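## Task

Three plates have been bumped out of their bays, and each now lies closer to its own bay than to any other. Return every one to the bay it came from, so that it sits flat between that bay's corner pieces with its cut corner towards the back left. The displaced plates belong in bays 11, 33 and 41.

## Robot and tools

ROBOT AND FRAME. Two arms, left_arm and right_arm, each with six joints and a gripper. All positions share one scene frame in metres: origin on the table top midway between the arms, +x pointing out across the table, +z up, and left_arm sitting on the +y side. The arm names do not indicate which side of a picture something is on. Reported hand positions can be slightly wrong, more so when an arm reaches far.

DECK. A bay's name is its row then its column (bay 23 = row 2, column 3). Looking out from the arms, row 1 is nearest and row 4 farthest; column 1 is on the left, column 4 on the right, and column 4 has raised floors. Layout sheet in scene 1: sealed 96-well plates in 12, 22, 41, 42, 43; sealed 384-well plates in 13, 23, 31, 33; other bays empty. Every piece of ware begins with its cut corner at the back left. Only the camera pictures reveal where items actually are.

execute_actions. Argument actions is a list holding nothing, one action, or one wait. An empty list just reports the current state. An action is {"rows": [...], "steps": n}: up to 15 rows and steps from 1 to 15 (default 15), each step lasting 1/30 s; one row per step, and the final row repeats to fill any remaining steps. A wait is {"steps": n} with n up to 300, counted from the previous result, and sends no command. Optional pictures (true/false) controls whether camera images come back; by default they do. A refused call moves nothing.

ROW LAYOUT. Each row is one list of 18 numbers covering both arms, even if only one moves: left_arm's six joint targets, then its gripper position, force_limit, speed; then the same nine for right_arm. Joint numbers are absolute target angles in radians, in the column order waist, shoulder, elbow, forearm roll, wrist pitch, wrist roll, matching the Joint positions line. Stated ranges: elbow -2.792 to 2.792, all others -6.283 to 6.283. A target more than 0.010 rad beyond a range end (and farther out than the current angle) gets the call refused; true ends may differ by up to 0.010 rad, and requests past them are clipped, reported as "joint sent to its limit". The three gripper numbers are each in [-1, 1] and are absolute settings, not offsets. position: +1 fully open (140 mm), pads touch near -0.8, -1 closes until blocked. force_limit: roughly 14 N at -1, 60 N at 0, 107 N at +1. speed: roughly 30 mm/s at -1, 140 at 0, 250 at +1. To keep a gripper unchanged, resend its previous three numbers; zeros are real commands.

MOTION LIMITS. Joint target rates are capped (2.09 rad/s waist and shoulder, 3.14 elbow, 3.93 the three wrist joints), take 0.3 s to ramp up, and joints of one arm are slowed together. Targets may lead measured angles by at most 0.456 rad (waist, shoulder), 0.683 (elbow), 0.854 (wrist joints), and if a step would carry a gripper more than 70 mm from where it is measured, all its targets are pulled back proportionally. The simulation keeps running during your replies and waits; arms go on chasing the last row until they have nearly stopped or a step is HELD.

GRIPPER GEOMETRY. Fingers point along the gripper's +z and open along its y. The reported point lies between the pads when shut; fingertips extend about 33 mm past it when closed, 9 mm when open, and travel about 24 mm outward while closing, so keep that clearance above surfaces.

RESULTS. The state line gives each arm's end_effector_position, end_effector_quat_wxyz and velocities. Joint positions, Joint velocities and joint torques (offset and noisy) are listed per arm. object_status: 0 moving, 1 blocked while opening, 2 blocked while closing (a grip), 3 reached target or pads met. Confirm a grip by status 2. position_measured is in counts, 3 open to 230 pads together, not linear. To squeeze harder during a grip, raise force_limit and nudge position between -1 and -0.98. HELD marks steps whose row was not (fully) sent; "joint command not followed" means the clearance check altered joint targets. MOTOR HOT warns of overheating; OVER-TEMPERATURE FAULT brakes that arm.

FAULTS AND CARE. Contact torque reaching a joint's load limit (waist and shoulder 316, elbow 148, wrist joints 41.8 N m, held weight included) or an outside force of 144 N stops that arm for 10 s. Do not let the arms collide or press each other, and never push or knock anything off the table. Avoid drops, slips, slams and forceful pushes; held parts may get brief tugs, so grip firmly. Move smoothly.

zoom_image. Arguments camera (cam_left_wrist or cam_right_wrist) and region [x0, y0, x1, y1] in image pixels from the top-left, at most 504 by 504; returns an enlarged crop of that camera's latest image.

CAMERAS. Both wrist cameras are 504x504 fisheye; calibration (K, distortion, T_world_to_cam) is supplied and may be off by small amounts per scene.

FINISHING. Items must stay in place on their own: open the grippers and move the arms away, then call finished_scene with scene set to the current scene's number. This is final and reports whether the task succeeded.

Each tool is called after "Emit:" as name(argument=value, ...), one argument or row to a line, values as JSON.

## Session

Emit:
execute_actions(
  actions=[],
)

Scene clock: 0.00 s of 9600.00 s.
left_arm: end_effector_position=(+0.7155, +0.4391, +0.3219) position_measured=3 object_status=3 end_effector_quat_wxyz=(+0.000, +0.995, -0.100, +0.000) end_effector_velocity=(-0.000, -0.000, +0.001) end_effector_angular_velocity=(-0.001, -0.002, -0.000) | right_arm: end_effector_position=(+0.6514, -0.5635, +0.3233) position_measured=3 object_status=3 end_effector_quat_wxyz=(-0.000, +0.997, -0.082, +0.000) end_effector_velocity=(-0.000, -0.001, -0.000) end_effector_angular_velocity=(-0.002, +0.001, -0.000)
Joint positions: left_arm=[-0.052  0.165  1.603 -0.001  1.373  1.517] | right_arm=[-0.053  0.163  1.603  0.001  1.375  1.518]
Joint velocities: left_arm=[-0.    -0.002  0.    -0.001 -0.001  0.   ] | right_arm=[-0.     0.     0.    -0.002 -0.     0.   ]
Joint torques (N m, as the joint torque sensors report them, + toward a larger angle): no reading

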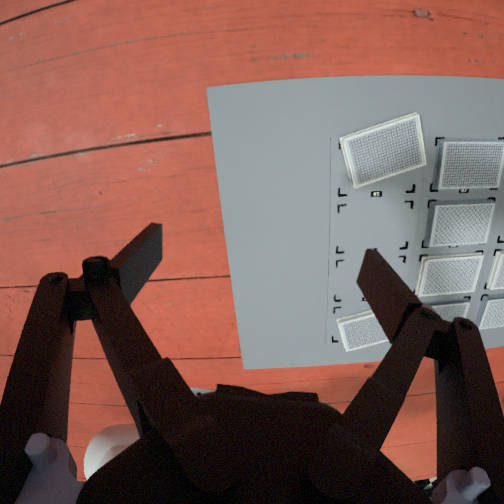

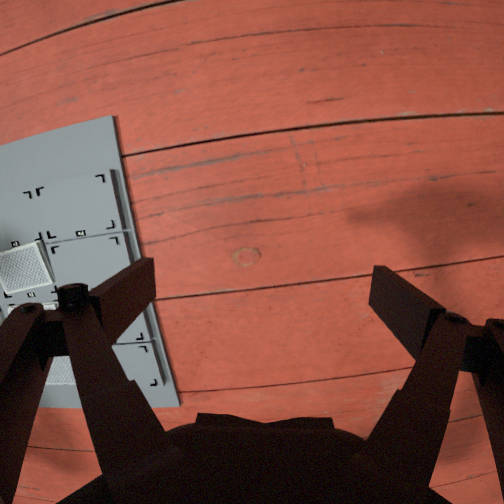

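Emit:
execute_actions(
  actions=[
    {"rows":[[-0.301,0.3376,1.6086,0,1.1954,2.638,0.55,0,0,-0.053,0.163,1.603,0,1.375,1.518,1,0,0]],"steps":15},
  ],
  pictures=false,
)

Emit:
execute_actions(
  actions=[
    {"steps":14},
  ],
)

Scene clock: 4.13 s of 9600.00 s.
left_arm: end_effector_position=(+0.7330, +0.2959, +0.2303) position_measured=59 object_status=3 end_effector_quat_wxyz=(+0.000, +0.820, -0.572, +0.000) end_effector_velocity=(-0.010, -0.341, -0.220) end_effector_angular_velocity=(+0.001, -0.000, -2.591) | right_arm: end_effector_position=(+0.6512, -0.5638, +0.3233) position_measured=3 object_status=3 end_effector_quat_wxyz=(+0.000, +0.997, -0.082, +0.000) end_effector_velocity=(+0.000, -0.001, +0.000) end_effector_angular_velocity=(-0.001, -0.001, -0.000)
Joint positions: left_arm=[-0.241  0.296  1.607 -0.     1.238  2.344] | right_arm=[-0.053  0.163  1.603  0.     1.375  1.518]
Joint velocities: left_arm=[-0.44   0.304  0.009  0.001 -0.311  2.152] | right_arm=[-0.    -0.    -0.001 -0.001 -0.001 -0.   ]
Joint torques (N m, as the joint torque sensors report them, + toward a larger angle): left_arm=[ -2.65 -73.97 -39.66   3.27  -0.79   0.03] | right_arm=[ -1.62 -55.98 -39.46   4.11   0.    -0.29]
Steps of this call (steps 1 to 90: nothing new was sent; then 0.63 s passed at rest; steps 91 to 105: all 15 steps of this action). Readings (joint positions | what the end effector reports):
91: left_arm=[-0.052 0.165 1.603 -0.001 1.373 1.517] | right_arm=[-0.053 0.163 1.603 0.001 1.375 1.518] | left_arm position_measured=3 object_status=0 | right_arm position_measured=3 object_status=3
92: left_arm=[-0.054 0.166 1.603 -0.001 1.371 1.526] | right_arm=[-0.053 0.163 1.603 0.001 1.375 1.518] | left_arm position_measured=6 object_status=0 | right_arm position_measured=3 object_status=3
94: left_arm=[-0.071 0.178 1.604 -0.001 1.359 1.585] | right_arm=[-0.053 0.163 1.603 0.001 1.375 1.518] | left_arm position_measured=22 object_status=0 | right_arm position_measured=3 object_status=3
98: left_arm=[-0.137 0.224 1.605 -0.001 1.313 1.832] | right_arm=[-0.053 0.163 1.603 0.000 1.375 1.518] | left_arm position_measured=52 object_status=0 | right_arm position_measured=3 object_status=3
105: the state above

Scene clock: 4.60 s of 9600.00 s.
left_arm: end_effector_position=(+0.7296, +0.2497, +0.2001) position_measured=59 object_status=3 end_effector_quat_wxyz=(-0.000, +0.707, -0.707, +0.000) end_effector_velocity=(-0.001, -0.000, -0.001) end_effector_angular_velocity=(+0.001, +0.002, -0.001) | right_arm: end_effector_position=(+0.6512, -0.5638, +0.3233) position_measured=3 object_status=3 end_effector_quat_wxyz=(+0.000, +0.997, -0.082, +0.000) end_effector_velocity=(-0.000, -0.000, -0.000) end_effector_angular_velocity=(-0.001, +0.001, -0.000)
Joint positions: left_arm=[-0.301  0.338  1.609  0.     1.195  2.638] | right_arm=[-0.053  0.163  1.603  0.     1.375  1.518]
Joint velocities: left_arm=[-0.001  0.     0.001 -0.    -0.     0.001] | right_arm=[-0.     0.     0.    -0.001  0.     0.   ]
Joint torques (N m, as the joint torque sensors report them, + toward a larger angle): left_arm=[ -0.15 -76.39 -39.65   4.09  -0.36   0.34] | right_arm=[ -1.41 -55.79 -39.46   4.18  -0.02  -0.38]
Steps of this call (steps 1 to 14: the robot went on to your last target). Readings (joint positions | what the end effector reports):
1: left_arm=[-0.256 0.306 1.608 -0.000 1.227 2.417] | right_arm=[-0.053 0.163 1.603 0.000 1.375 1.518] | left_arm position_measured=59 object_status=3 | right_arm position_measured=3 object_status=3
2: left_arm=[-0.270 0.316 1.608 -0.000 1.218 2.484] | right_arm=[-0.053 0.163 1.603 0.000 1.375 1.518] | left_arm position_measured=59 object_status=3 | right_arm position_measured=3 object_status=3
4: left_arm=[-0.291 0.331 1.608 -0.000 1.203 2.586] | right_arm=[-0.053 0.163 1.603 0.000 1.375 1.518] | left_arm position_measured=59 object_status=3 | right_arm position_measured=3 object_status=3
8: left_arm=[-0.301 0.338 1.609 0.000 1.196 2.638] | right_arm=[-0.053 0.163 1.603 0.000 1.375 1.518] | left_arm position_measured=59 object_status=3 | right_arm position_measured=3 object_status=3
14: the state above
camera_calibration (this result's frames):
cam_left_wrist: T_world_to_cam=[[-0.991514, -0.127518, -0.0252775, 0.764075], [-0.12598, 0.894549, 0.428848, -0.218183], [-0.032074, 0.428394, -0.903023, 0.2837], [0, 0, 0, 1]] pos_world=[0.739203, 0.171073, 0.369069]
cam_right_wrist: T_world_to_cam=[[-0.120212, -0.99234, -0.0284537, -0.468237], [-0.964026, 0.109842, 0.242049, 0.634715], [-0.23707, 0.0565273, -0.969847, 0.675007], [0, 0, 0, 1]] pos_world=[0.715618, -0.572525, 0.487699]

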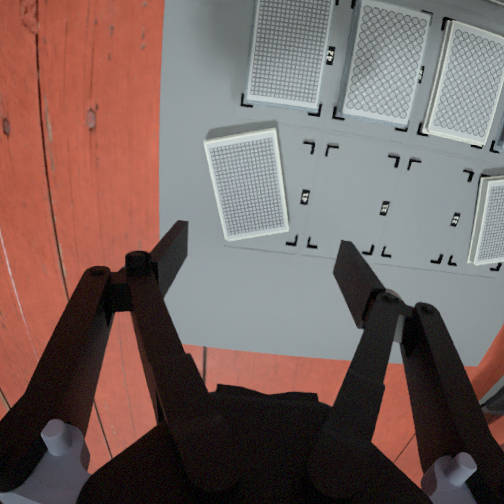

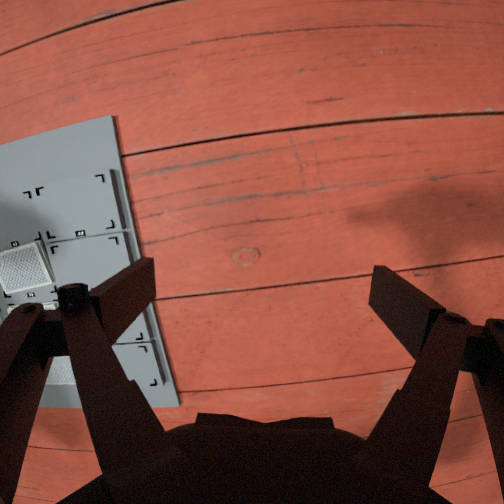

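Emit:
execute_actions(
  actions=[
    {"rows":[[-0.2946,0.4575,1.6824,0,1.0017,2.3444,0.55,0,0,-0.053,0.163,1.603,0,1.375,1.518,1,0,0]],"steps":15},
  ],
)

Scene clock: 20.73 s of 9600.00 s.
left_arm: end_effector_position=(+0.7487, +0.2445, +0.0751) position_measured=59 object_status=3 end_effector_quat_wxyz=(+0.000, +0.805, -0.594, +0.000) end_effector_velocity=(-0.000, +0.000, -0.000) end_effector_angular_velocity=(-0.000, -0.001, -0.000) | right_arm: end_effector_position=(+0.6512, -0.5638, +0.3233) position_measured=3 object_status=3 end_effector_quat_wxyz=(+0.000, +0.997, -0.082, +0.000) end_effector_velocity=(-0.000, -0.001, -0.000) end_effector_angular_velocity=(-0.002, +0.001, +0.001)
Joint positions: left_arm=[-0.295  0.458  1.682 -0.     1.002  2.345] | right_arm=[-0.053  0.163  1.603 -0.     1.375  1.518]
Joint velocities: left_arm=[ 0.    -0.001  0.002  0.    -0.002  0.   ] | right_arm=[ 0.     0.     0.    -0.002  0.    -0.   ]
Joint torques (N m, as the joint torque sensors report them, + toward a larger angle): left_arm=[ -2.81 -83.8  -36.47   3.77  -0.35   0.  ] | right_arm=[ -2.95 -55.78 -39.23   4.16  -0.04  -0.25]
Steps of this call (steps 1 to 30: the robot went on to your last target; steps 31 to 90: nothing new was sent; then 12.63 s passed at rest; steps 91 to 105: all 15 steps of this action). Readings (joint positions | what the end effector reports):
91: left_arm=[-0.301 0.338 1.609 -0.000 1.195 2.638] | right_arm=[-0.053 0.163 1.603 -0.000 1.375 1.518] | left_arm position_measured=59 object_status=3 | right_arm position_measured=3 object_status=3
92: left_arm=[-0.301 0.341 1.610 -0.000 1.189 2.629] | right_arm=[-0.053 0.163 1.603 -0.000 1.375 1.518] | left_arm position_measured=59 object_status=3 | right_arm position_measured=3 object_status=3
94: left_arm=[-0.300 0.365 1.625 -0.000 1.150 2.570] | right_arm=[-0.053 0.163 1.603 -0.000 1.375 1.518] | left_arm position_measured=59 object_status=3 | right_arm position_measured=3 object_status=3
98: left_arm=[-0.296 0.433 1.667 -0.000 1.041 2.405] | right_arm=[-0.053 0.163 1.603 -0.000 1.375 1.518] | left_arm position_measured=59 object_status=3 | right_arm position_measured=3 object_status=3
105: the state above
camera_calibration (this result's frames):
cam_left_wrist: T_world_to_cam=[[-0.909602, -0.414715, -0.0252066, 0.788049], [-0.384596, 0.817483, 0.428728, 0.0549179], [-0.157194, 0.399666, -0.903082, 0.274344], [0, 0, 0, 1]] pos_world=[0.781058, 0.172275, 0.244074]
cam_right_wrist: T_world_to_cam=[[-0.120213, -0.99234, -0.0284554, -0.468237], [-0.964021, 0.109841, 0.24207, 0.634711], [-0.23709, 0.0565315, -0.969841, 0.675009], [0, 0, 0, 1]] pos_world=[0.715625, -0.572527, 0.487683]

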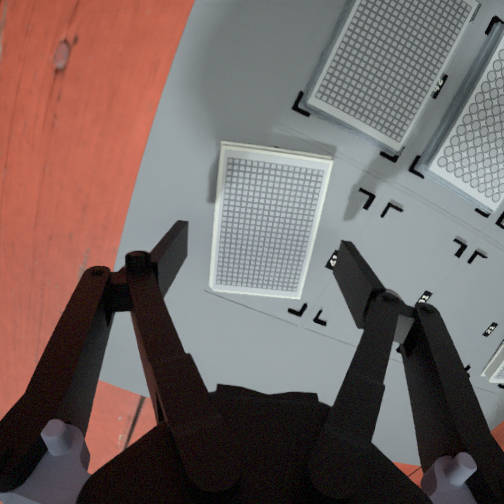

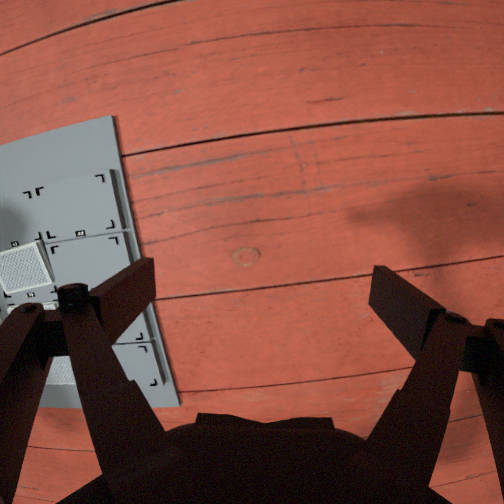

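Emit:
execute_actions(
  actions=[
    {"rows":[[-0.2922,0.4874,1.7101,0,0.9441,2.3468,0.55,0,0,-0.053,0.163,1.603,0,1.375,1.518,1,0,0]],"steps":12},
  ],
)

Scene clock: 33.40 s of 9600.00 s.
left_arm: end_effector_position=(+0.7480, +0.2469, +0.0399) position_measured=59 object_status=3 end_effector_quat_wxyz=(+0.000, +0.805, -0.594, -0.000) end_effector_velocity=(+0.000, +0.000, +0.001) end_effector_angular_velocity=(-0.000, -0.000, -0.002) | right_arm: end_effector_position=(+0.6512, -0.5638, +0.3233) position_measured=3 object_status=3 end_effector_quat_wxyz=(+0.000, +0.997, -0.082, +0.000) end_effector_velocity=(+0.000, +0.001, -0.000) end_effector_angular_velocity=(+0.001, -0.000, +0.001)
Joint positions: left_arm=[-0.292  0.487  1.71  -0.     0.944  2.347] | right_arm=[-0.053  0.163  1.603 -0.     1.375  1.518]
Joint velocities: left_arm=[ 0.    -0.001 -0.    -0.     0.001  0.003] | right_arm=[ 0.001  0.     0.     0.001 -0.    -0.   ]
Joint torques (N m, as the joint torque sensors report them, + toward a larger angle): left_arm=[ -1.7  -84.41 -34.96   3.68  -0.35   0.14] | right_arm=[ -2.25 -55.61 -39.37   4.22   0.18  -0.21]
Steps of this call (steps 1 to 15: the robot went on to your last target; steps 16 to 90: nothing new was sent; then 9.27 s passed at rest; steps 91 to 102: all 12 steps of this action). Readings (joint positions | what the end effector reports):
91: left_arm=[-0.295 0.458 1.683 0.000 1.001 2.344] | right_arm=[-0.053 0.163 1.603 -0.000 1.375 1.518] | left_arm position_measured=59 object_status=3 | right_arm position_measured=3 object_status=3
92: left_arm=[-0.294 0.461 1.686 0.000 0.993 2.344] | right_arm=[-0.053 0.163 1.603 -0.000 1.375 1.518] | left_arm position_measured=59 object_status=3 | right_arm position_measured=3 object_status=3
94: left_arm=[-0.293 0.482 1.706 0.000 0.955 2.346] | right_arm=[-0.053 0.163 1.603 -0.000 1.375 1.518] | left_arm position_measured=59 object_status=3 | right_arm position_measured=3 object_status=3
98: left_arm=[-0.292 0.488 1.710 -0.000 0.944 2.347] | right_arm=[-0.053 0.163 1.603 -0.000 1.375 1.518] | left_arm position_measured=59 object_status=3 | right_arm position_measured=3 object_status=3
102: the state above
camera_calibration (this result's frames):
cam_left_wrist: T_world_to_cam=[[-0.909544, -0.414849, -0.0251202, 0.787502], [-0.384665, 0.817401, 0.428821, 0.067841], [-0.157363, 0.399695, -0.90304, 0.241642], [0, 0, 0, 1]] pos_world=[0.780389, 0.174658, 0.208903]
cam_right_wrist: T_world_to_cam=[[-0.120213, -0.99234, -0.0284554, -0.468237], [-0.964021, 0.109841, 0.24207, 0.634711], [-0.23709, 0.0565314, -0.969841, 0.675009], [0, 0, 0, 1]] pos_world=[0.715625, -0.572527, 0.487683]

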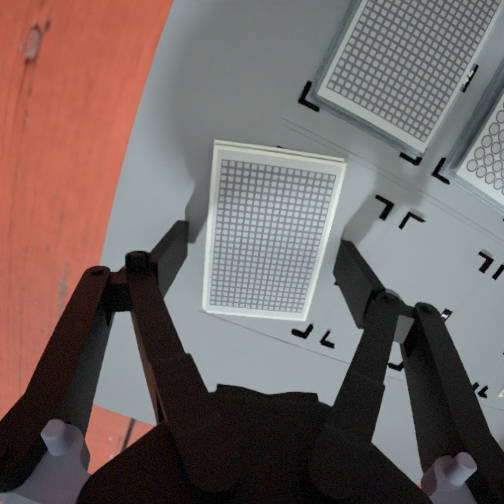

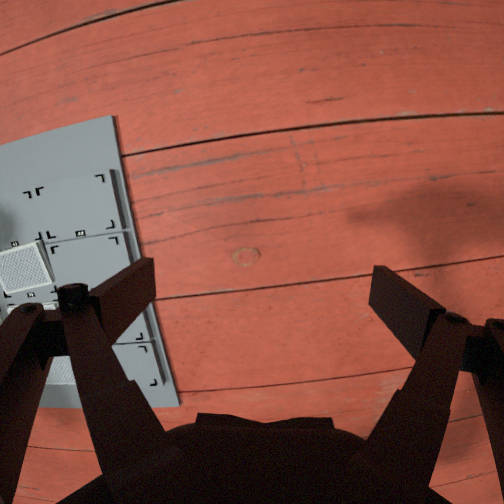

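Emit:
execute_actions(
  actions=[
    {"rows":[[-0.2922,0.4874,1.7101,0,0.9441,2.3468,-1,0,0,-0.053,0.163,1.603,0,1.375,1.518,1,0,0]],"steps":14},
  ],
  pictures=false,
)

Emit:
execute_actions(
  actions=[
    {"rows":[[-0.2922,0.4575,1.6845,0,0.9996,2.3468,-1,0,0,-0.053,0.163,1.603,0,1.375,1.518,1,0,0],[-0.2922,0.4575,1.6845,0,0.9996,2.3468,-1,0,0,-0.053,0.163,1.603,0,1.375,1.518,1,0,0],[-0.2922,0.4575,1.6845,0,0.9996,2.3468,-1,0,0,-0.053,0.163,1.603,0,1.375,1.518,1,0,0],[-0.2922,0.4575,1.6845,0,0.9996,2.3468,-1,0,0,-0.053,0.163,1.603,0,1.375,1.518,1,0,0],[-0.2922,0.4575,1.6845,0,0.9996,2.3468,-1,0,0,-0.053,0.163,1.603,0,1.375,1.518,1,0,0],[-0.2922,0.4575,1.6845,0,0.9996,2.3468,-1,0,0,-0.053,0.163,1.603,0,1.375,1.518,1,0,0],[-0.3027,0.4275,1.7406,0,0.9735,2.636,-1,0,0,-0.053,0.163,1.603,0,1.375,1.518,1,0,0]],"steps":15},
  ],
  pictures=false,
)

Emit:
execute_actions(
  actions=[
    {"rows":[[-0.3027,0.4275,1.7406,0,0.9735,2.636,-1,0,0,-0.053,0.163,1.603,0,1.375,1.518,1,0,0],[-0.3027,0.4275,1.7406,0,0.9735,2.636,-1,0,0,-0.053,0.163,1.603,0,1.375,1.518,1,0,0],[-0.3027,0.4275,1.7406,0,0.9735,2.636,-1,0,0,-0.053,0.163,1.603,0,1.375,1.518,1,0,0],[-0.3027,0.4275,1.7406,0,0.9735,2.636,-1,0,0,-0.053,0.163,1.603,0,1.375,1.518,1,0,0],[-0.3027,0.4275,1.7406,0,0.9735,2.636,-1,0,0,-0.053,0.163,1.603,0,1.375,1.518,1,0,0],[-0.3027,0.4505,1.7574,0,0.9337,2.636,-1,0,0,-0.053,0.163,1.603,0,1.375,1.518,1,0,0]],"steps":15},
  ],
)

Emit:
zoom_image(
  camera="cam_left_wrist",
  region=[170,90,400,340],
)

Scene clock: 50.63 s of 9600.00 s.
left_arm: end_effector_position=(+0.7480, +0.2469, +0.0400) position_measured=108 object_status=2 end_effector_quat_wxyz=(-0.000, +0.805, -0.594, +0.000) end_effector_velocity=(-0.001, +0.000, -0.001) end_effector_angular_velocity=(+0.001, +0.002, -0.001) | right_arm: end_effector_position=(+0.6512, -0.5638, +0.3233) position_measured=3 object_status=3 end_effector_quat_wxyz=(+0.000, +0.997, -0.082, +0.000) end_effector_velocity=(-0.000, +0.000, -0.000) end_effector_angular_velocity=(+0.000, +0.001, +0.000)
Joint positions: left_arm=[-0.292  0.487  1.71   0.     0.944  2.347] | right_arm=[-0.053  0.163  1.603 -0.     1.375  1.518]
Joint velocities: left_arm=[-0.     0.001  0.001  0.     0.     0.   ] | right_arm=[0.    0.    0.001 0.    0.    0.   ]
Joint torques (N m, as the joint torque sensors report them, + toward a larger angle): left_arm=[  2.9  -76.72 -31.14   4.36  -1.48  -0.07] | right_arm=[ -2.75 -56.1  -39.07   4.11   0.06  -0.27]
Steps of this call (steps 1 to 15: the robot went on to your last target; steps 16 to 90: nothing new was sent; then 13.77 s passed at rest; steps 91 to 104: all 14 steps of this action). Readings (joint positions | what the end effector reports):
91: left_arm=[-0.292 0.487 1.710 0.000 0.944 2.347] | right_arm=[-0.053 0.163 1.603 -0.000 1.375 1.518] | left_arm position_measured=59 object_status=0 | right_arm position_measured=3 object_status=3
92: left_arm=[-0.292 0.487 1.710 0.000 0.944 2.347] | right_arm=[-0.053 0.163 1.603 -0.000 1.375 1.518] | left_arm position_measured=63 object_status=0 | right_arm position_measured=3 object_status=3
94: left_arm=[-0.292 0.487 1.710 0.000 0.944 2.347] | right_arm=[-0.053 0.163 1.603 -0.000 1.375 1.518] | left_arm position_measured=78 object_status=0 | right_arm position_measured=3 object_status=3
98: left_arm=[-0.292 0.487 1.710 0.000 0.944 2.347] | right_arm=[-0.053 0.163 1.603 -0.000 1.375 1.518] | left_arm position_measured=108 object_status=0 | right_arm position_measured=3 object_status=3
104: the state above

Scene clock: 51.13 s of 9600.00 s.
left_arm: end_effector_position=(+0.7243, +0.2514, +0.0699) position_measured=108 object_status=2 end_effector_quat_wxyz=(+0.000, +0.710, -0.704, -0.000) end_effector_velocity=(-0.032, +0.006, -0.004) end_effector_angular_velocity=(-0.002, -0.003, -0.402) | right_arm: end_effector_position=(+0.6512, -0.5638, +0.3233) position_measured=3 object_status=3 end_effector_quat_wxyz=(+0.000, +0.997, -0.082, +0.000) end_effector_velocity=(-0.000, -0.000, -0.000) end_effector_angular_velocity=(-0.001, +0.001, -0.000)
Joint positions: left_arm=[-0.302  0.428  1.739 -0.     0.974  2.628] | right_arm=[-0.053  0.163  1.603 -0.     1.375  1.518]
Joint velocities: left_arm=[-0.014 -0.04   0.071  0.    -0.035  0.388] | right_arm=[-0.     0.     0.001 -0.001  0.    -0.   ]
Joint torques (N m, as the joint torque sensors report them, + toward a larger angle): left_arm=[  0.6  -78.62 -39.69   3.93  -0.91  -0.17] | right_arm=[ -1.35 -55.6  -39.37   4.17   0.09  -0.23]
Steps of this call (steps 1 to 15: all 15 steps of this action). Readings (joint positions | what the end effector reports):
1: left_arm=[-0.292 0.487 1.710 0.000 0.944 2.347] | right_arm=[-0.053 0.163 1.603 -0.000 1.375 1.518] | left_arm position_measured=108 object_status=2 | right_arm position_measured=3 object_status=3
2: left_arm=[-0.292 0.484 1.707 0.000 0.952 2.347] | right_arm=[-0.053 0.163 1.603 -0.000 1.375 1.518] | left_arm position_measured=108 object_status=2 | right_arm position_measured=3 object_status=3
4: left_arm=[-0.292 0.463 1.688 0.000 0.990 2.347] | right_arm=[-0.053 0.163 1.603 -0.000 1.375 1.518] | left_arm position_measured=108 object_status=2 | right_arm position_measured=3 object_status=3
8: left_arm=[-0.292 0.457 1.687 0.000 0.999 2.356] | right_arm=[-0.053 0.163 1.603 -0.000 1.375 1.518] | left_arm position_measured=108 object_status=2 | right_arm position_measured=3 object_status=3
15: the state above

Scene clock: 51.63 s of 9600.00 s.
left_arm: end_effector_position=(+0.7237, +0.2514, +0.0456) position_measured=108 object_status=2 end_effector_quat_wxyz=(+0.000, +0.707, -0.707, +0.000) end_effector_velocity=(-0.000, +0.000, -0.001) end_effector_angular_velocity=(+0.000, +0.001, +0.001) | right_arm: end_effector_position=(+0.6512, -0.5638, +0.3233) position_measured=3 object_status=3 end_effector_quat_wxyz=(+0.000, +0.997, -0.082, +0.000) end_effector_velocity=(-0.000, -0.000, -0.000) end_effector_angular_velocity=(-0.001, +0.000, -0.001)
Joint positions: left_arm=[-0.303  0.45   1.757 -0.     0.934  2.636] | right_arm=[-0.053  0.163  1.603 -0.     1.375  1.518]
Joint velocities: left_arm=[-0.     0.001  0.    -0.    -0.    -0.001] | right_arm=[ 0.     0.     0.001 -0.001 -0.001  0.001]
Joint torques (N m, as the joint torque sensors report them, + toward a larger angle): left_arm=[ -1.38 -83.25 -35.87   3.37  -0.5    0.57] | right_arm=[ -1.21 -56.28 -39.35   4.16   0.1   -0.34]
Steps of this call (steps 1 to 15: all 15 steps of this action). Readings (joint positions | what the end effector reports):
1: left_arm=[-0.303 0.428 1.740 -0.000 0.974 2.635] | right_arm=[-0.053 0.163 1.603 -0.000 1.375 1.518] | left_arm position_measured=108 object_status=2 | right_arm position_measured=3 object_status=3
2: left_arm=[-0.303 0.428 1.740 -0.000 0.974 2.636] | right_arm=[-0.053 0.163 1.603 -0.000 1.375 1.518] | left_arm position_measured=108 object_status=2 | right_arm position_measured=3 object_status=3
4: left_arm=[-0.303 0.428 1.741 -0.000 0.974 2.636] | right_arm=[-0.053 0.163 1.603 -0.000 1.375 1.518] | left_arm position_measured=108 object_status=2 | right_arm position_measured=3 object_status=3
8: left_arm=[-0.303 0.440 1.750 -0.000 0.950 2.636] | right_arm=[-0.053 0.163 1.603 -0.000 1.375 1.518] | left_arm position_measured=108 object_status=2 | right_arm position_measured=3 object_status=3
15: the state above
camera_calibration (this result's frames):
cam_left_wrist: T_world_to_cam=[[-0.99149, -0.127724, -0.0251788, 0.75452], [-0.126126, 0.894556, 0.428791, -0.154175], [-0.032243, 0.428317, -0.903053, 0.143419], [0, 0, 0, 1]] pos_world=[0.733278, 0.17286, 0.214621]
cam_right_wrist: T_world_to_cam=[[-0.120213, -0.99234, -0.0284553, -0.468237], [-0.964021, 0.109841, 0.24207, 0.634712], [-0.23709, 0.0565314, -0.969842, 0.675009], [0, 0, 0, 1]] pos_world=[0.715625, -0.572527, 0.487683]

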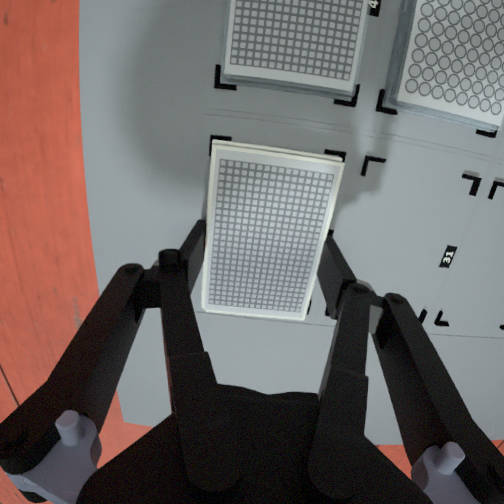

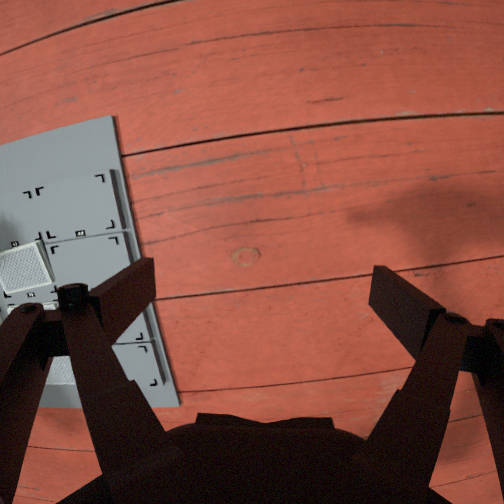

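Region (170, 90, 400, 340) of cam_left_wrist's 504x504 image, scaled by 2.016, with more detail than that image has; it fills the left 464 columns of this view, and the rest is white.

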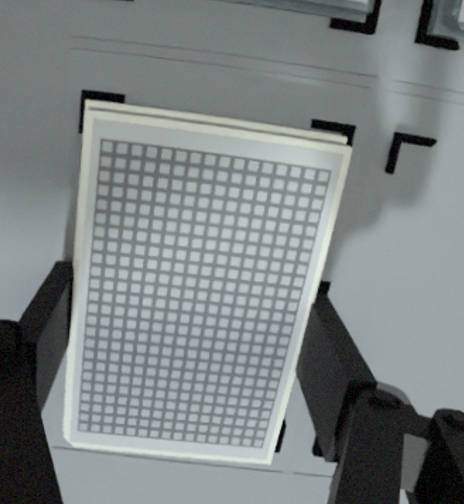

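Emit:
execute_actions(
  actions=[
    {"rows":[[-0.3027,0.4535,1.7596,0,0.9285,2.636,-1,0,0,-0.053,0.163,1.603,0,1.375,1.518,1,0,0]],"steps":8},
  ],
)

Emit:
zoom_image(
  camera="cam_left_wrist",
  region=[170,90,400,340],
)

Scene clock: 58.40 s of 9600.00 s.
left_arm: end_effector_position=(+0.7237, +0.2515, +0.0425) position_measured=108 object_status=2 end_effector_quat_wxyz=(-0.000, +0.707, -0.707, +0.000) end_effector_velocity=(+0.000, -0.000, +0.000) end_effector_angular_velocity=(-0.000, -0.001, +0.000) | right_arm: end_effector_position=(+0.6512, -0.5638, +0.3233) position_measured=3 object_status=3 end_effector_quat_wxyz=(+0.000, +0.997, -0.082, +0.000) end_effector_velocity=(-0.000, +0.000, +0.000) end_effector_angular_velocity=(+0.002, -0.000, -0.001)
Joint positions: left_arm=[-0.303  0.453  1.76   0.     0.929  2.636] | right_arm=[-0.053  0.163  1.603 -0.     1.375  1.518]
Joint velocities: left_arm=[-0.    -0.    -0.     0.    -0.    -0.001] | right_arm=[-0.    -0.    -0.     0.002  0.    -0.   ]
Joint torques (N m, as the joint torque sensors report them, + toward a larger angle): left_arm=[ -1.9  -84.06 -35.42   3.84   0.04   0.08] | right_arm=[ -2.28 -55.85 -39.27   4.2    0.02  -0.32]
Steps of this call (steps 1 to 15: the robot went on to your last target; steps 16 to 90: nothing new was sent; then 3.50 s passed at rest; steps 91 to 98: all 8 steps of this action). Readings (joint positions | what the end effector reports):
91: left_arm=[-0.303 0.451 1.757 0.000 0.934 2.636] | right_arm=[-0.053 0.163 1.603 -0.000 1.375 1.518] | left_arm position_measured=108 object_status=2 | right_arm position_measured=3 object_status=3
92: left_arm=[-0.303 0.452 1.758 0.000 0.931 2.636] | right_arm=[-0.053 0.163 1.603 -0.000 1.375 1.518] | left_arm position_measured=108 object_status=2 | right_arm position_measured=3 object_status=3
94: left_arm=[-0.303 0.453 1.759 0.000 0.929 2.636] | right_arm=[-0.053 0.163 1.603 -0.000 1.375 1.518] | left_arm position_measured=108 object_status=2 | right_arm position_measured=3 object_status=3
98: the state above
camera_calibration (this result's frames):
cam_left_wrist: T_world_to_cam=[[-0.991489, -0.127719, -0.0252578, 0.754463], [-0.126154, 0.894532, 0.428834, -0.152875], [-0.0321762, 0.42837, -0.90303, 0.140484], [0, 0, 0, 1]] pos_world=[0.733276, 0.172931, 0.211475]
cam_right_wrist: T_world_to_cam=[[-0.120213, -0.99234, -0.0284554, -0.468237], [-0.964021, 0.109841, 0.24207, 0.634712], [-0.23709, 0.0565316, -0.969841, 0.675009], [0, 0, 0, 1]] pos_world=[0.715625, -0.572527, 0.487683]

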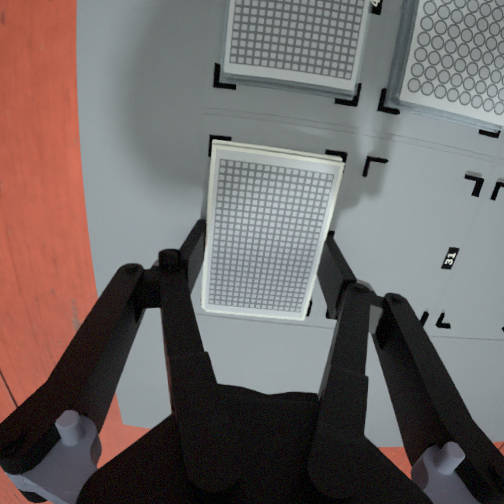

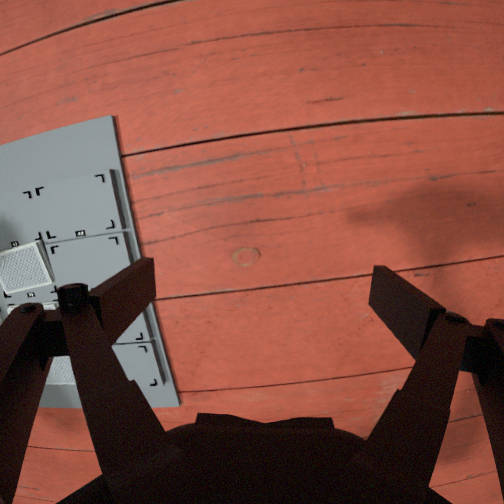

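Region (170, 90, 400, 340) of cam_left_wrist's 504x504 image, scaled by 2.016, with more detail than that image has; it fills the left 464 columns of this view, and the rest is white.

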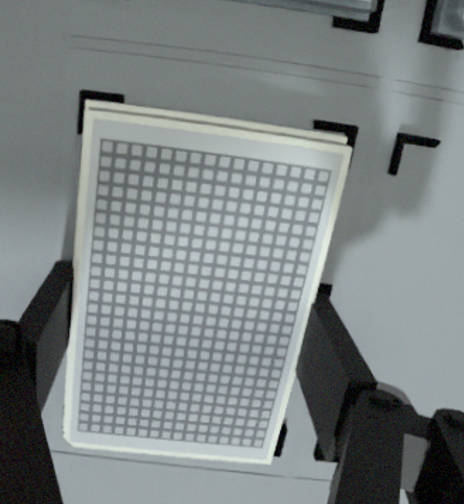

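Emit:
execute_actions(
  actions=[
    {"rows":[[-0.3033,0.4547,1.7576,0,0.9293,2.6355,-1,0,0,-0.053,0.163,1.603,0,1.375,1.518,1,0,0],[-0.3033,0.4547,1.7576,0,0.9293,2.6355,-1,0,0,-0.053,0.163,1.603,0,1.375,1.518,1,0,0],[-0.3033,0.4547,1.7576,0,0.9293,2.6355,-1,0,0,-0.053,0.163,1.603,0,1.375,1.518,1,0,0],[-0.3033,0.4547,1.7576,0,0.9293,2.6355,-1,0,0,-0.053,0.163,1.603,0,1.375,1.518,1,0,0],[-0.3033,0.4547,1.7576,0,0.9293,2.6355,-1,0,0,-0.053,0.163,1.603,0,1.375,1.518,1,0,0],[-0.3033,0.4547,1.7576,0,0.9293,2.6355,-1,0,0,-0.053,0.163,1.603,0,1.375,1.518,1,0,0],[-0.3033,0.4576,1.7595,0,0.9245,2.6355,-1,0,0,-0.053,0.163,1.603,0,1.375,1.518,1,0,0]],"steps":15},
  ],
  pictures=false,
)

Scene clock: 67.07 s of 9600.00 s.
left_arm: end_effector_position=(+0.7243, +0.2506, +0.0396) position_measured=108 object_status=2 end_effector_quat_wxyz=(+0.000, +0.707, -0.707, +0.000) end_effector_velocity=(-0.000, +0.000, -0.000) end_effector_angular_velocity=(-0.000, +0.000, +0.001) | right_arm: end_effector_position=(+0.6512, -0.5638, +0.3233) position_measured=3 object_status=3 end_effector_quat_wxyz=(+0.000, +0.997, -0.082, +0.000) end_effector_velocity=(+0.000, +0.000, +0.000) end_effector_angular_velocity=(-0.000, -0.000, +0.000)
Joint positions: left_arm=[-0.303  0.458  1.759 -0.     0.925  2.636] | right_arm=[-0.053  0.163  1.603 -0.     1.375  1.518]
Joint velocities: left_arm=[ 0.    -0.001  0.001 -0.    -0.    -0.   ] | right_arm=[ 0.  0. -0. -0.  0. -0.]
Joint torques (N m, as the joint torque sensors report them, + toward a larger angle): left_arm=[ -2.19 -79.11 -32.18   3.22  -0.88   0.34] | right_arm=[ -2.44 -56.43 -39.22   4.14   0.14  -0.44]
Steps of this call (steps 1 to 15: the robot went on to your last target; steps 16 to 90: nothing new was sent; then 5.17 s passed at rest; steps 91 to 105: all 15 steps of this action). Readings (joint positions | what the end effector reports):
91: left_arm=[-0.303 0.454 1.760 -0.000 0.928 2.636] | right_arm=[-0.053 0.163 1.603 -0.000 1.375 1.518] | left_arm position_measured=108 object_status=2 | right_arm position_measured=3 object_status=3
92: left_arm=[-0.303 0.454 1.759 -0.000 0.929 2.636] | right_arm=[-0.053 0.163 1.603 -0.000 1.375 1.518] | left_arm position_measured=108 object_status=2 | right_arm position_measured=3 object_status=3
94: left_arm=[-0.303 0.455 1.758 -0.000 0.929 2.636] | right_arm=[-0.053 0.163 1.603 -0.000 1.375 1.518] | left_arm position_measured=108 object_status=2 | right_arm position_measured=3 object_status=3
98: left_arm=[-0.303 0.456 1.758 -0.000 0.927 2.636] | right_arm=[-0.053 0.163 1.603 -0.000 1.375 1.518] | left_arm position_measured=108 object_status=2 | right_arm position_measured=3 object_status=3
105: the state above

Emit:
execute_actions(
  actions=[
    {"rows":[[-0.3033,0.4576,1.7595,0,0.9245,2.6355,0.55,0,-0.3,-0.053,0.163,1.603,0,1.375,1.518,1,0,0]],"steps":14},
  ],
  pictures=false,
)

Emit:
execute_actions(
  actions=[
    {"rows":[[-0.3033,0.4005,1.7165,0,1.0246,2.6355,0.55,0,-0.3,-0.053,0.163,1.603,0,1.375,1.518,1,0,0]],"steps":12},
  ],
)

Emit:
zoom_image(
  camera="cam_left_wrist",
  region=[170,90,400,340],
)

Scene clock: 72.77 s of 9600.00 s.
left_arm: end_effector_position=(+0.7243, +0.2507, +0.0395) position_measured=59 object_status=0 end_effector_quat_wxyz=(+0.000, +0.707, -0.707, -0.000) end_effector_velocity=(-0.001, +0.001, -0.001) end_effector_angular_velocity=(+0.001, +0.002, -0.001) | right_arm: end_effector_position=(+0.6512, -0.5638, +0.3233) position_measured=3 object_status=3 end_effector_quat_wxyz=(+0.000, +0.997, -0.082, +0.000) end_effector_velocity=(+0.001, +0.000, +0.001) end_effector_angular_velocity=(+0.001, -0.001, -0.001)
Joint positions: left_arm=[-0.303  0.458  1.76   0.     0.924  2.635] | right_arm=[-0.053  0.163  1.603 -0.     1.375  1.518]
Joint velocities: left_arm=[-0.     0.001  0.001  0.     0.     0.001] | right_arm=[ 0.    -0.    -0.001  0.001 -0.     0.001]
Joint torques (N m, as the joint torque sensors report them, + toward a larger angle): left_arm=[ -0.05 -83.5  -33.74   3.17  -0.27   0.48] | right_arm=[ -2.51 -55.35 -39.6    4.13   0.08  -0.35]
Steps of this call (steps 1 to 15: the robot went on to your last target; steps 16 to 90: nothing new was sent; then 2.23 s passed at rest; steps 91 to 104: all 14 steps of this action). Readings (joint positions | what the end effector reports):
91: left_arm=[-0.303 0.458 1.760 -0.000 0.924 2.635] | right_arm=[-0.053 0.163 1.603 -0.000 1.375 1.518] | left_arm position_measured=108 object_status=0 | right_arm position_measured=3 object_status=3
92: left_arm=[-0.303 0.458 1.760 0.000 0.924 2.635] | right_arm=[-0.053 0.163 1.603 -0.000 1.375 1.518] | left_arm position_measured=108 object_status=0 | right_arm position_measured=3 object_status=3
94: left_arm=[-0.303 0.458 1.760 0.000 0.924 2.635] | right_arm=[-0.053 0.163 1.603 -0.000 1.375 1.518] | left_arm position_measured=94 object_status=0 | right_arm position_measured=3 object_status=3
98: left_arm=[-0.303 0.458 1.760 0.000 0.924 2.635] | right_arm=[-0.053 0.163 1.603 -0.000 1.375 1.518] | left_arm position_measured=71 object_status=0 | right_arm position_measured=3 object_status=3
104: the state above

Scene clock: 73.17 s of 9600.00 s.
left_arm: end_effector_position=(+0.7236, +0.2511, +0.1005) position_measured=59 object_status=3 end_effector_quat_wxyz=(+0.000, +0.707, -0.707, -0.000) end_effector_velocity=(-0.000, +0.000, -0.001) end_effector_angular_velocity=(+0.001, +0.001, -0.000) | right_arm: end_effector_position=(+0.6512, -0.5638, +0.3233) position_measured=3 object_status=3 end_effector_quat_wxyz=(+0.000, +0.997, -0.082, +0.000) end_effector_velocity=(-0.000, +0.001, -0.000) end_effector_angular_velocity=(+0.003, +0.001, -0.000)
Joint positions: left_arm=[-0.303  0.4    1.717  0.     1.025  2.635] | right_arm=[-0.053  0.163  1.603 -0.     1.375  1.518]
Joint velocities: left_arm=[ 0.     0.001 -0.    -0.     0.001  0.   ] | right_arm=[-0.     0.     0.     0.002  0.001 -0.   ]
Joint torques (N m, as the joint torque sensors report them, + toward a larger angle): left_arm=[  1.06 -81.13 -38.12   3.72  -0.11   0.2 ] | right_arm=[ -1.83 -55.38 -39.15   4.15  -0.03  -0.33]
Steps of this call (steps 1 to 12: all 12 steps of this action). Readings (joint positions | what the end effector reports):
1: left_arm=[-0.303 0.458 1.759 0.000 0.925 2.635] | right_arm=[-0.053 0.163 1.603 -0.000 1.375 1.518] | left_arm position_measured=59 object_status=0 | right_arm position_measured=3 object_status=3
2: left_arm=[-0.303 0.454 1.757 0.000 0.932 2.635] | right_arm=[-0.053 0.163 1.603 -0.000 1.375 1.518] | left_arm position_measured=59 object_status=3 | right_arm position_measured=3 object_status=3
4: left_arm=[-0.303 0.425 1.734 0.000 0.984 2.635] | right_arm=[-0.053 0.163 1.603 -0.000 1.375 1.518] | left_arm position_measured=59 object_status=3 | right_arm position_measured=3 object_status=3
8: left_arm=[-0.303 0.400 1.717 0.000 1.024 2.635] | right_arm=[-0.053 0.163 1.603 -0.000 1.375 1.518] | left_arm position_measured=59 object_status=3 | right_arm position_measured=3 object_status=3
12: the state above
camera_calibration (this result's frames):
cam_left_wrist: T_world_to_cam=[[-0.991496, -0.127689, -0.025142, 0.755718], [-0.126076, 0.89453, 0.428859, -0.177481], [-0.0322702, 0.428382, -0.903022, 0.19313], [0, 0, 0, 1]] pos_world=[0.733148, 0.172526, 0.269515]
cam_right_wrist: T_world_to_cam=[[-0.120213, -0.99234, -0.0284554, -0.468237], [-0.964021, 0.109841, 0.24207, 0.634711], [-0.23709, 0.0565316, -0.969841, 0.675009], [0, 0, 0, 1]] pos_world=[0.715625, -0.572527, 0.487683]

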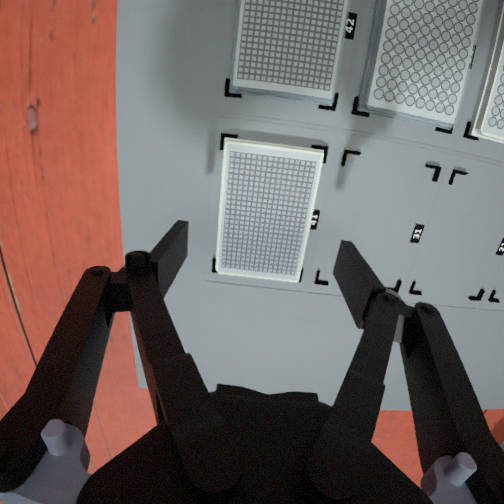

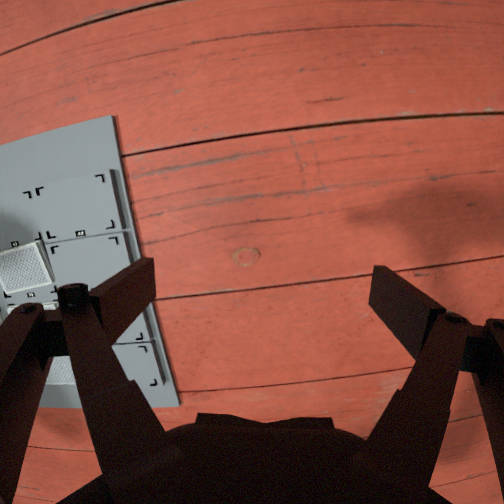

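Region (170, 90, 400, 340) of cam_left_wrist's 504x504 image, scaled by 2.016, with more detail than that image has; it fills the left 464 columns of this view, and the rest is white.

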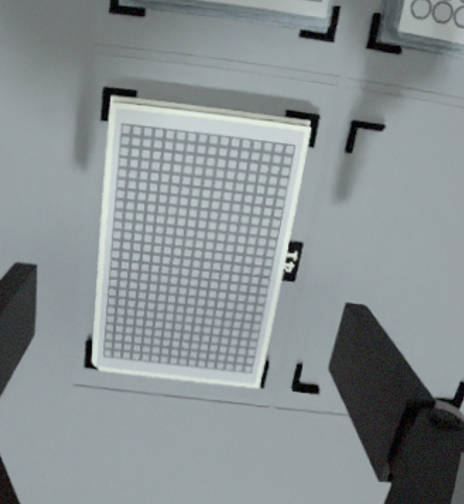

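Emit:
execute_actions(
  actions=[
    {"rows":[[-0.6405,-0.0528,2.1672,0,1.0272,2.2985,0.55,0,0,-0.053,0.163,1.603,0,1.375,1.518,1,0,0]],"steps":15},
  ],
  pictures=false,
)

Emit:
execute_actions(
  actions=[
    {"steps":12},
  ],
)

Scene clock: 79.63 s of 9600.00 s.
left_arm: end_effector_position=(+0.5091, +0.2347, +0.1467) position_measured=59 object_status=3 end_effector_quat_wxyz=(+0.000, +0.707, -0.707, -0.000) end_effector_velocity=(-0.499, +0.061, +0.050) end_effector_angular_velocity=(-0.002, -0.002, -0.003) | right_arm: end_effector_position=(+0.6512, -0.5638, +0.3233) position_measured=3 object_status=3 end_effector_quat_wxyz=(+0.000, +0.997, -0.082, +0.000) end_effector_velocity=(+0.000, -0.000, +0.000) end_effector_angular_velocity=(+0.001, -0.000, -0.001)
Joint positions: left_arm=[-0.521  0.108  2.007 -0.     1.026  2.418] | right_arm=[-0.053  0.163  1.603 -0.     1.375  1.518]
Joint velocities: left_arm=[-0.523 -0.705  0.699  0.     0.003 -0.52 ] | right_arm=[-0.001  0.    -0.     0.001  0.    -0.   ]
Joint torques (N m, as the joint torque sensors report them, + toward a larger angle): left_arm=[ -0.96 -50.33 -34.9    3.33  -0.47  -0.01] | right_arm=[ -2.15 -55.9  -39.31   4.11   0.07  -0.35]
Steps of this call (steps 1 to 15: the robot went on to your last target; steps 16 to 90: nothing new was sent; then 2.97 s passed at rest; steps 91 to 105: all 15 steps of this action). Readings (joint positions | what the end effector reports):
91: left_arm=[-0.304 0.400 1.717 -0.000 1.025 2.635] | right_arm=[-0.053 0.163 1.603 -0.000 1.375 1.518] | left_arm position_measured=59 object_status=3 | right_arm position_measured=3 object_status=3
92: left_arm=[-0.307 0.396 1.721 -0.000 1.025 2.632] | right_arm=[-0.053 0.163 1.603 -0.000 1.375 1.518] | left_arm position_measured=59 object_status=3 | right_arm position_measured=3 object_status=3
94: left_arm=[-0.330 0.365 1.753 -0.000 1.025 2.608] | right_arm=[-0.053 0.163 1.603 -0.000 1.375 1.518] | left_arm position_measured=59 object_status=3 | right_arm position_measured=3 object_status=3
98: left_arm=[-0.400 0.271 1.845 -0.000 1.025 2.539] | right_arm=[-0.053 0.163 1.603 -0.000 1.375 1.518] | left_arm position_measured=59 object_status=3 | right_arm position_measured=3 object_status=3
105: the state above

Scene clock: 80.03 s of 9600.00 s.
left_arm: end_effector_position=(+0.3999, +0.2599, +0.1500) position_measured=59 object_status=3 end_effector_quat_wxyz=(+0.000, +0.707, -0.707, -0.000) end_effector_velocity=(-0.002, +0.001, -0.001) end_effector_angular_velocity=(+0.002, +0.002, -0.000) | right_arm: end_effector_position=(+0.6512, -0.5638, +0.3233) position_measured=3 object_status=3 end_effector_quat_wxyz=(+0.000, +0.997, -0.082, +0.000) end_effector_velocity=(+0.000, +0.001, +0.000) end_effector_angular_velocity=(+0.002, -0.000, -0.000)
Joint positions: left_arm=[-0.64  -0.053  2.167 -0.     1.027  2.299] | right_arm=[-0.053  0.163  1.603 -0.     1.375  1.518]
Joint velocities: left_arm=[-0.001 -0.001  0.003 -0.     0.001 -0.001] | right_arm=[-0.    -0.    -0.     0.002  0.    -0.   ]
Joint torques (N m, as the joint torque sensors report them, + toward a larger angle): left_arm=[ -0.92 -31.26 -36.19   3.39  -0.42  -0.05] | right_arm=[ -2.07 -55.37 -39.36   4.15  -0.02  -0.39]
Steps of this call (steps 1 to 12: the robot went on to your last target). Readings (joint positions | what the end effector reports):
1: left_arm=[-0.539 0.084 2.031 -0.000 1.026 2.400] | right_arm=[-0.053 0.163 1.603 -0.000 1.375 1.518] | left_arm position_measured=59 object_status=3 | right_arm position_measured=3 object_status=3
2: left_arm=[-0.556 0.060 2.055 -0.000 1.027 2.383] | right_arm=[-0.053 0.163 1.603 -0.000 1.375 1.518] | left_arm position_measured=59 object_status=3 | right_arm position_measured=3 object_status=3
4: left_arm=[-0.592 0.012 2.103 -0.000 1.027 2.347] | right_arm=[-0.053 0.163 1.603 -0.000 1.375 1.518] | left_arm position_measured=59 object_status=3 | right_arm position_measured=3 object_status=3
8: left_arm=[-0.639 -0.051 2.166 -0.000 1.027 2.300] | right_arm=[-0.053 0.163 1.603 -0.000 1.375 1.518] | left_arm position_measured=59 object_status=3 | right_arm position_measured=3 object_status=3
12: the state above
camera_calibration (this result's frames):
cam_left_wrist: T_world_to_cam=[[-0.991517, -0.127524, -0.0251271, 0.437177], [-0.125921, 0.894547, 0.42887, -0.247382], [-0.032214, 0.428396, -0.903017, 0.223575], [0, 0, 0, 1]] pos_world=[0.40952, 0.181267, 0.318972]
cam_right_wrist: T_world_to_cam=[[-0.120213, -0.99234, -0.0284552, -0.468237], [-0.964021, 0.109841, 0.24207, 0.634711], [-0.23709, 0.0565313, -0.969841, 0.675009], [0, 0, 0, 1]] pos_world=[0.715625, -0.572527, 0.487683]

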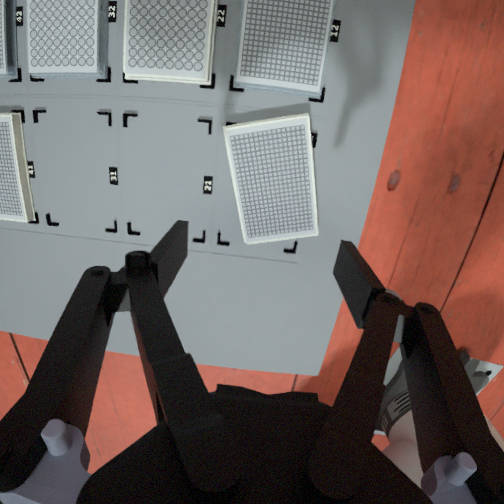

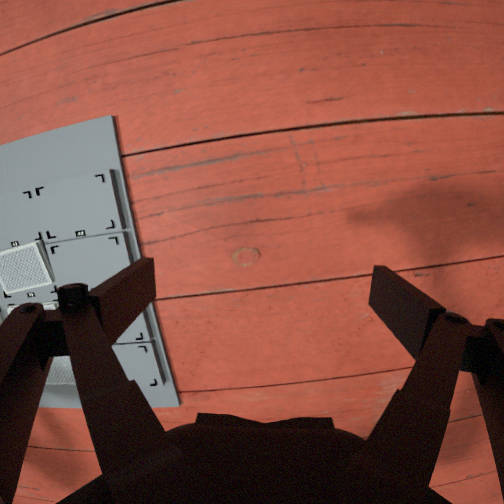

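Emit:
execute_actions(
  actions=[
    {"rows":[[-0.687,0.05,2.2305,0,0.8611,1.977,0.55,0,0,-0.053,0.163,1.603,0,1.375,1.518,1,0,0]],"steps":15},
  ],
)

Scene clock: 93.63 s of 9600.00 s.
left_arm: end_effector_position=(+0.3910, +0.2380, +0.0750) position_measured=59 object_status=3 end_effector_quat_wxyz=(-0.000, +0.797, -0.604, +0.000) end_effector_velocity=(-0.001, +0.001, -0.001) end_effector_angular_velocity=(+0.003, +0.002, +0.001) | right_arm: end_effector_position=(+0.6512, -0.5638, +0.3233) position_measured=3 object_status=3 end_effector_quat_wxyz=(+0.000, +0.997, -0.082, +0.000) end_effector_velocity=(-0.000, +0.000, -0.000) end_effector_angular_velocity=(+0.001, +0.001, -0.001)
Joint positions: left_arm=[-0.687  0.05   2.23   0.     0.861  1.977] | right_arm=[-0.053  0.163  1.603 -0.     1.375  1.518]
Joint velocities: left_arm=[-0.     0.002  0.001  0.     0.    -0.002] | right_arm=[-0.     0.     0.     0.001  0.     0.   ]
Joint torques (N m, as the joint torque sensors report them, + toward a larger angle): left_arm=[  0.3  -37.39 -32.14   3.13  -0.2    0.07] | right_arm=[ -2.37 -56.03 -39.38   4.1   -0.07  -0.44]
Steps of this call (steps 1 to 30: the robot went on to your last target; steps 31 to 90: nothing new was sent; then 10.10 s passed at rest; steps 91 to 105: all 15 steps of this action). Readings (joint positions | what the end effector reports):
91: left_arm=[-0.641 -0.053 2.167 0.000 1.027 2.298] | right_arm=[-0.053 0.163 1.603 -0.000 1.375 1.518] | left_arm position_measured=59 object_status=3 | right_arm position_measured=3 object_status=3
92: left_arm=[-0.642 -0.051 2.169 0.000 1.022 2.289] | right_arm=[-0.053 0.163 1.603 -0.000 1.375 1.518] | left_arm position_measured=59 object_status=3 | right_arm position_measured=3 object_status=3
94: left_arm=[-0.650 -0.032 2.181 0.000 0.992 2.230] | right_arm=[-0.053 0.163 1.603 -0.000 1.375 1.518] | left_arm position_measured=59 object_status=3 | right_arm position_measured=3 object_status=3
98: left_arm=[-0.681 0.036 2.222 0.000 0.884 2.021] | right_arm=[-0.053 0.163 1.603 -0.000 1.375 1.518] | left_arm position_measured=59 object_status=3 | right_arm position_measured=3 object_status=3
105: the state above
camera_calibration (this result's frames):
cam_left_wrist: T_world_to_cam=[[-0.919678, -0.391861, -0.0252548, 0.458485], [-0.364073, 0.82683, 0.428723, -0.0875626], [-0.147119, 0.403482, -0.903083, 0.215839], [0, 0, 0, 1]] pos_world=[0.421533, 0.164975, 0.244039]
cam_right_wrist: T_world_to_cam=[[-0.120213, -0.99234, -0.0284552, -0.468237], [-0.964021, 0.109841, 0.24207, 0.634711], [-0.23709, 0.0565313, -0.969841, 0.675009], [0, 0, 0, 1]] pos_world=[0.715625, -0.572527, 0.487683]

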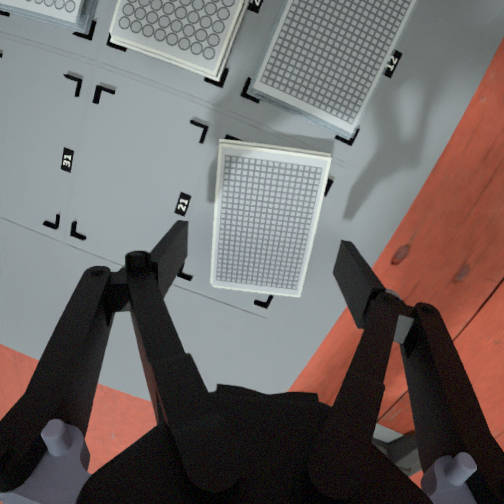

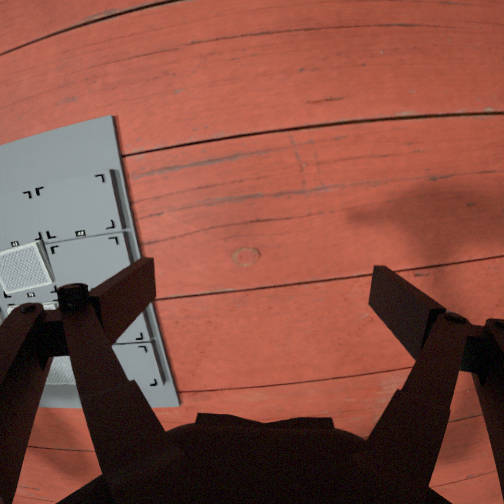

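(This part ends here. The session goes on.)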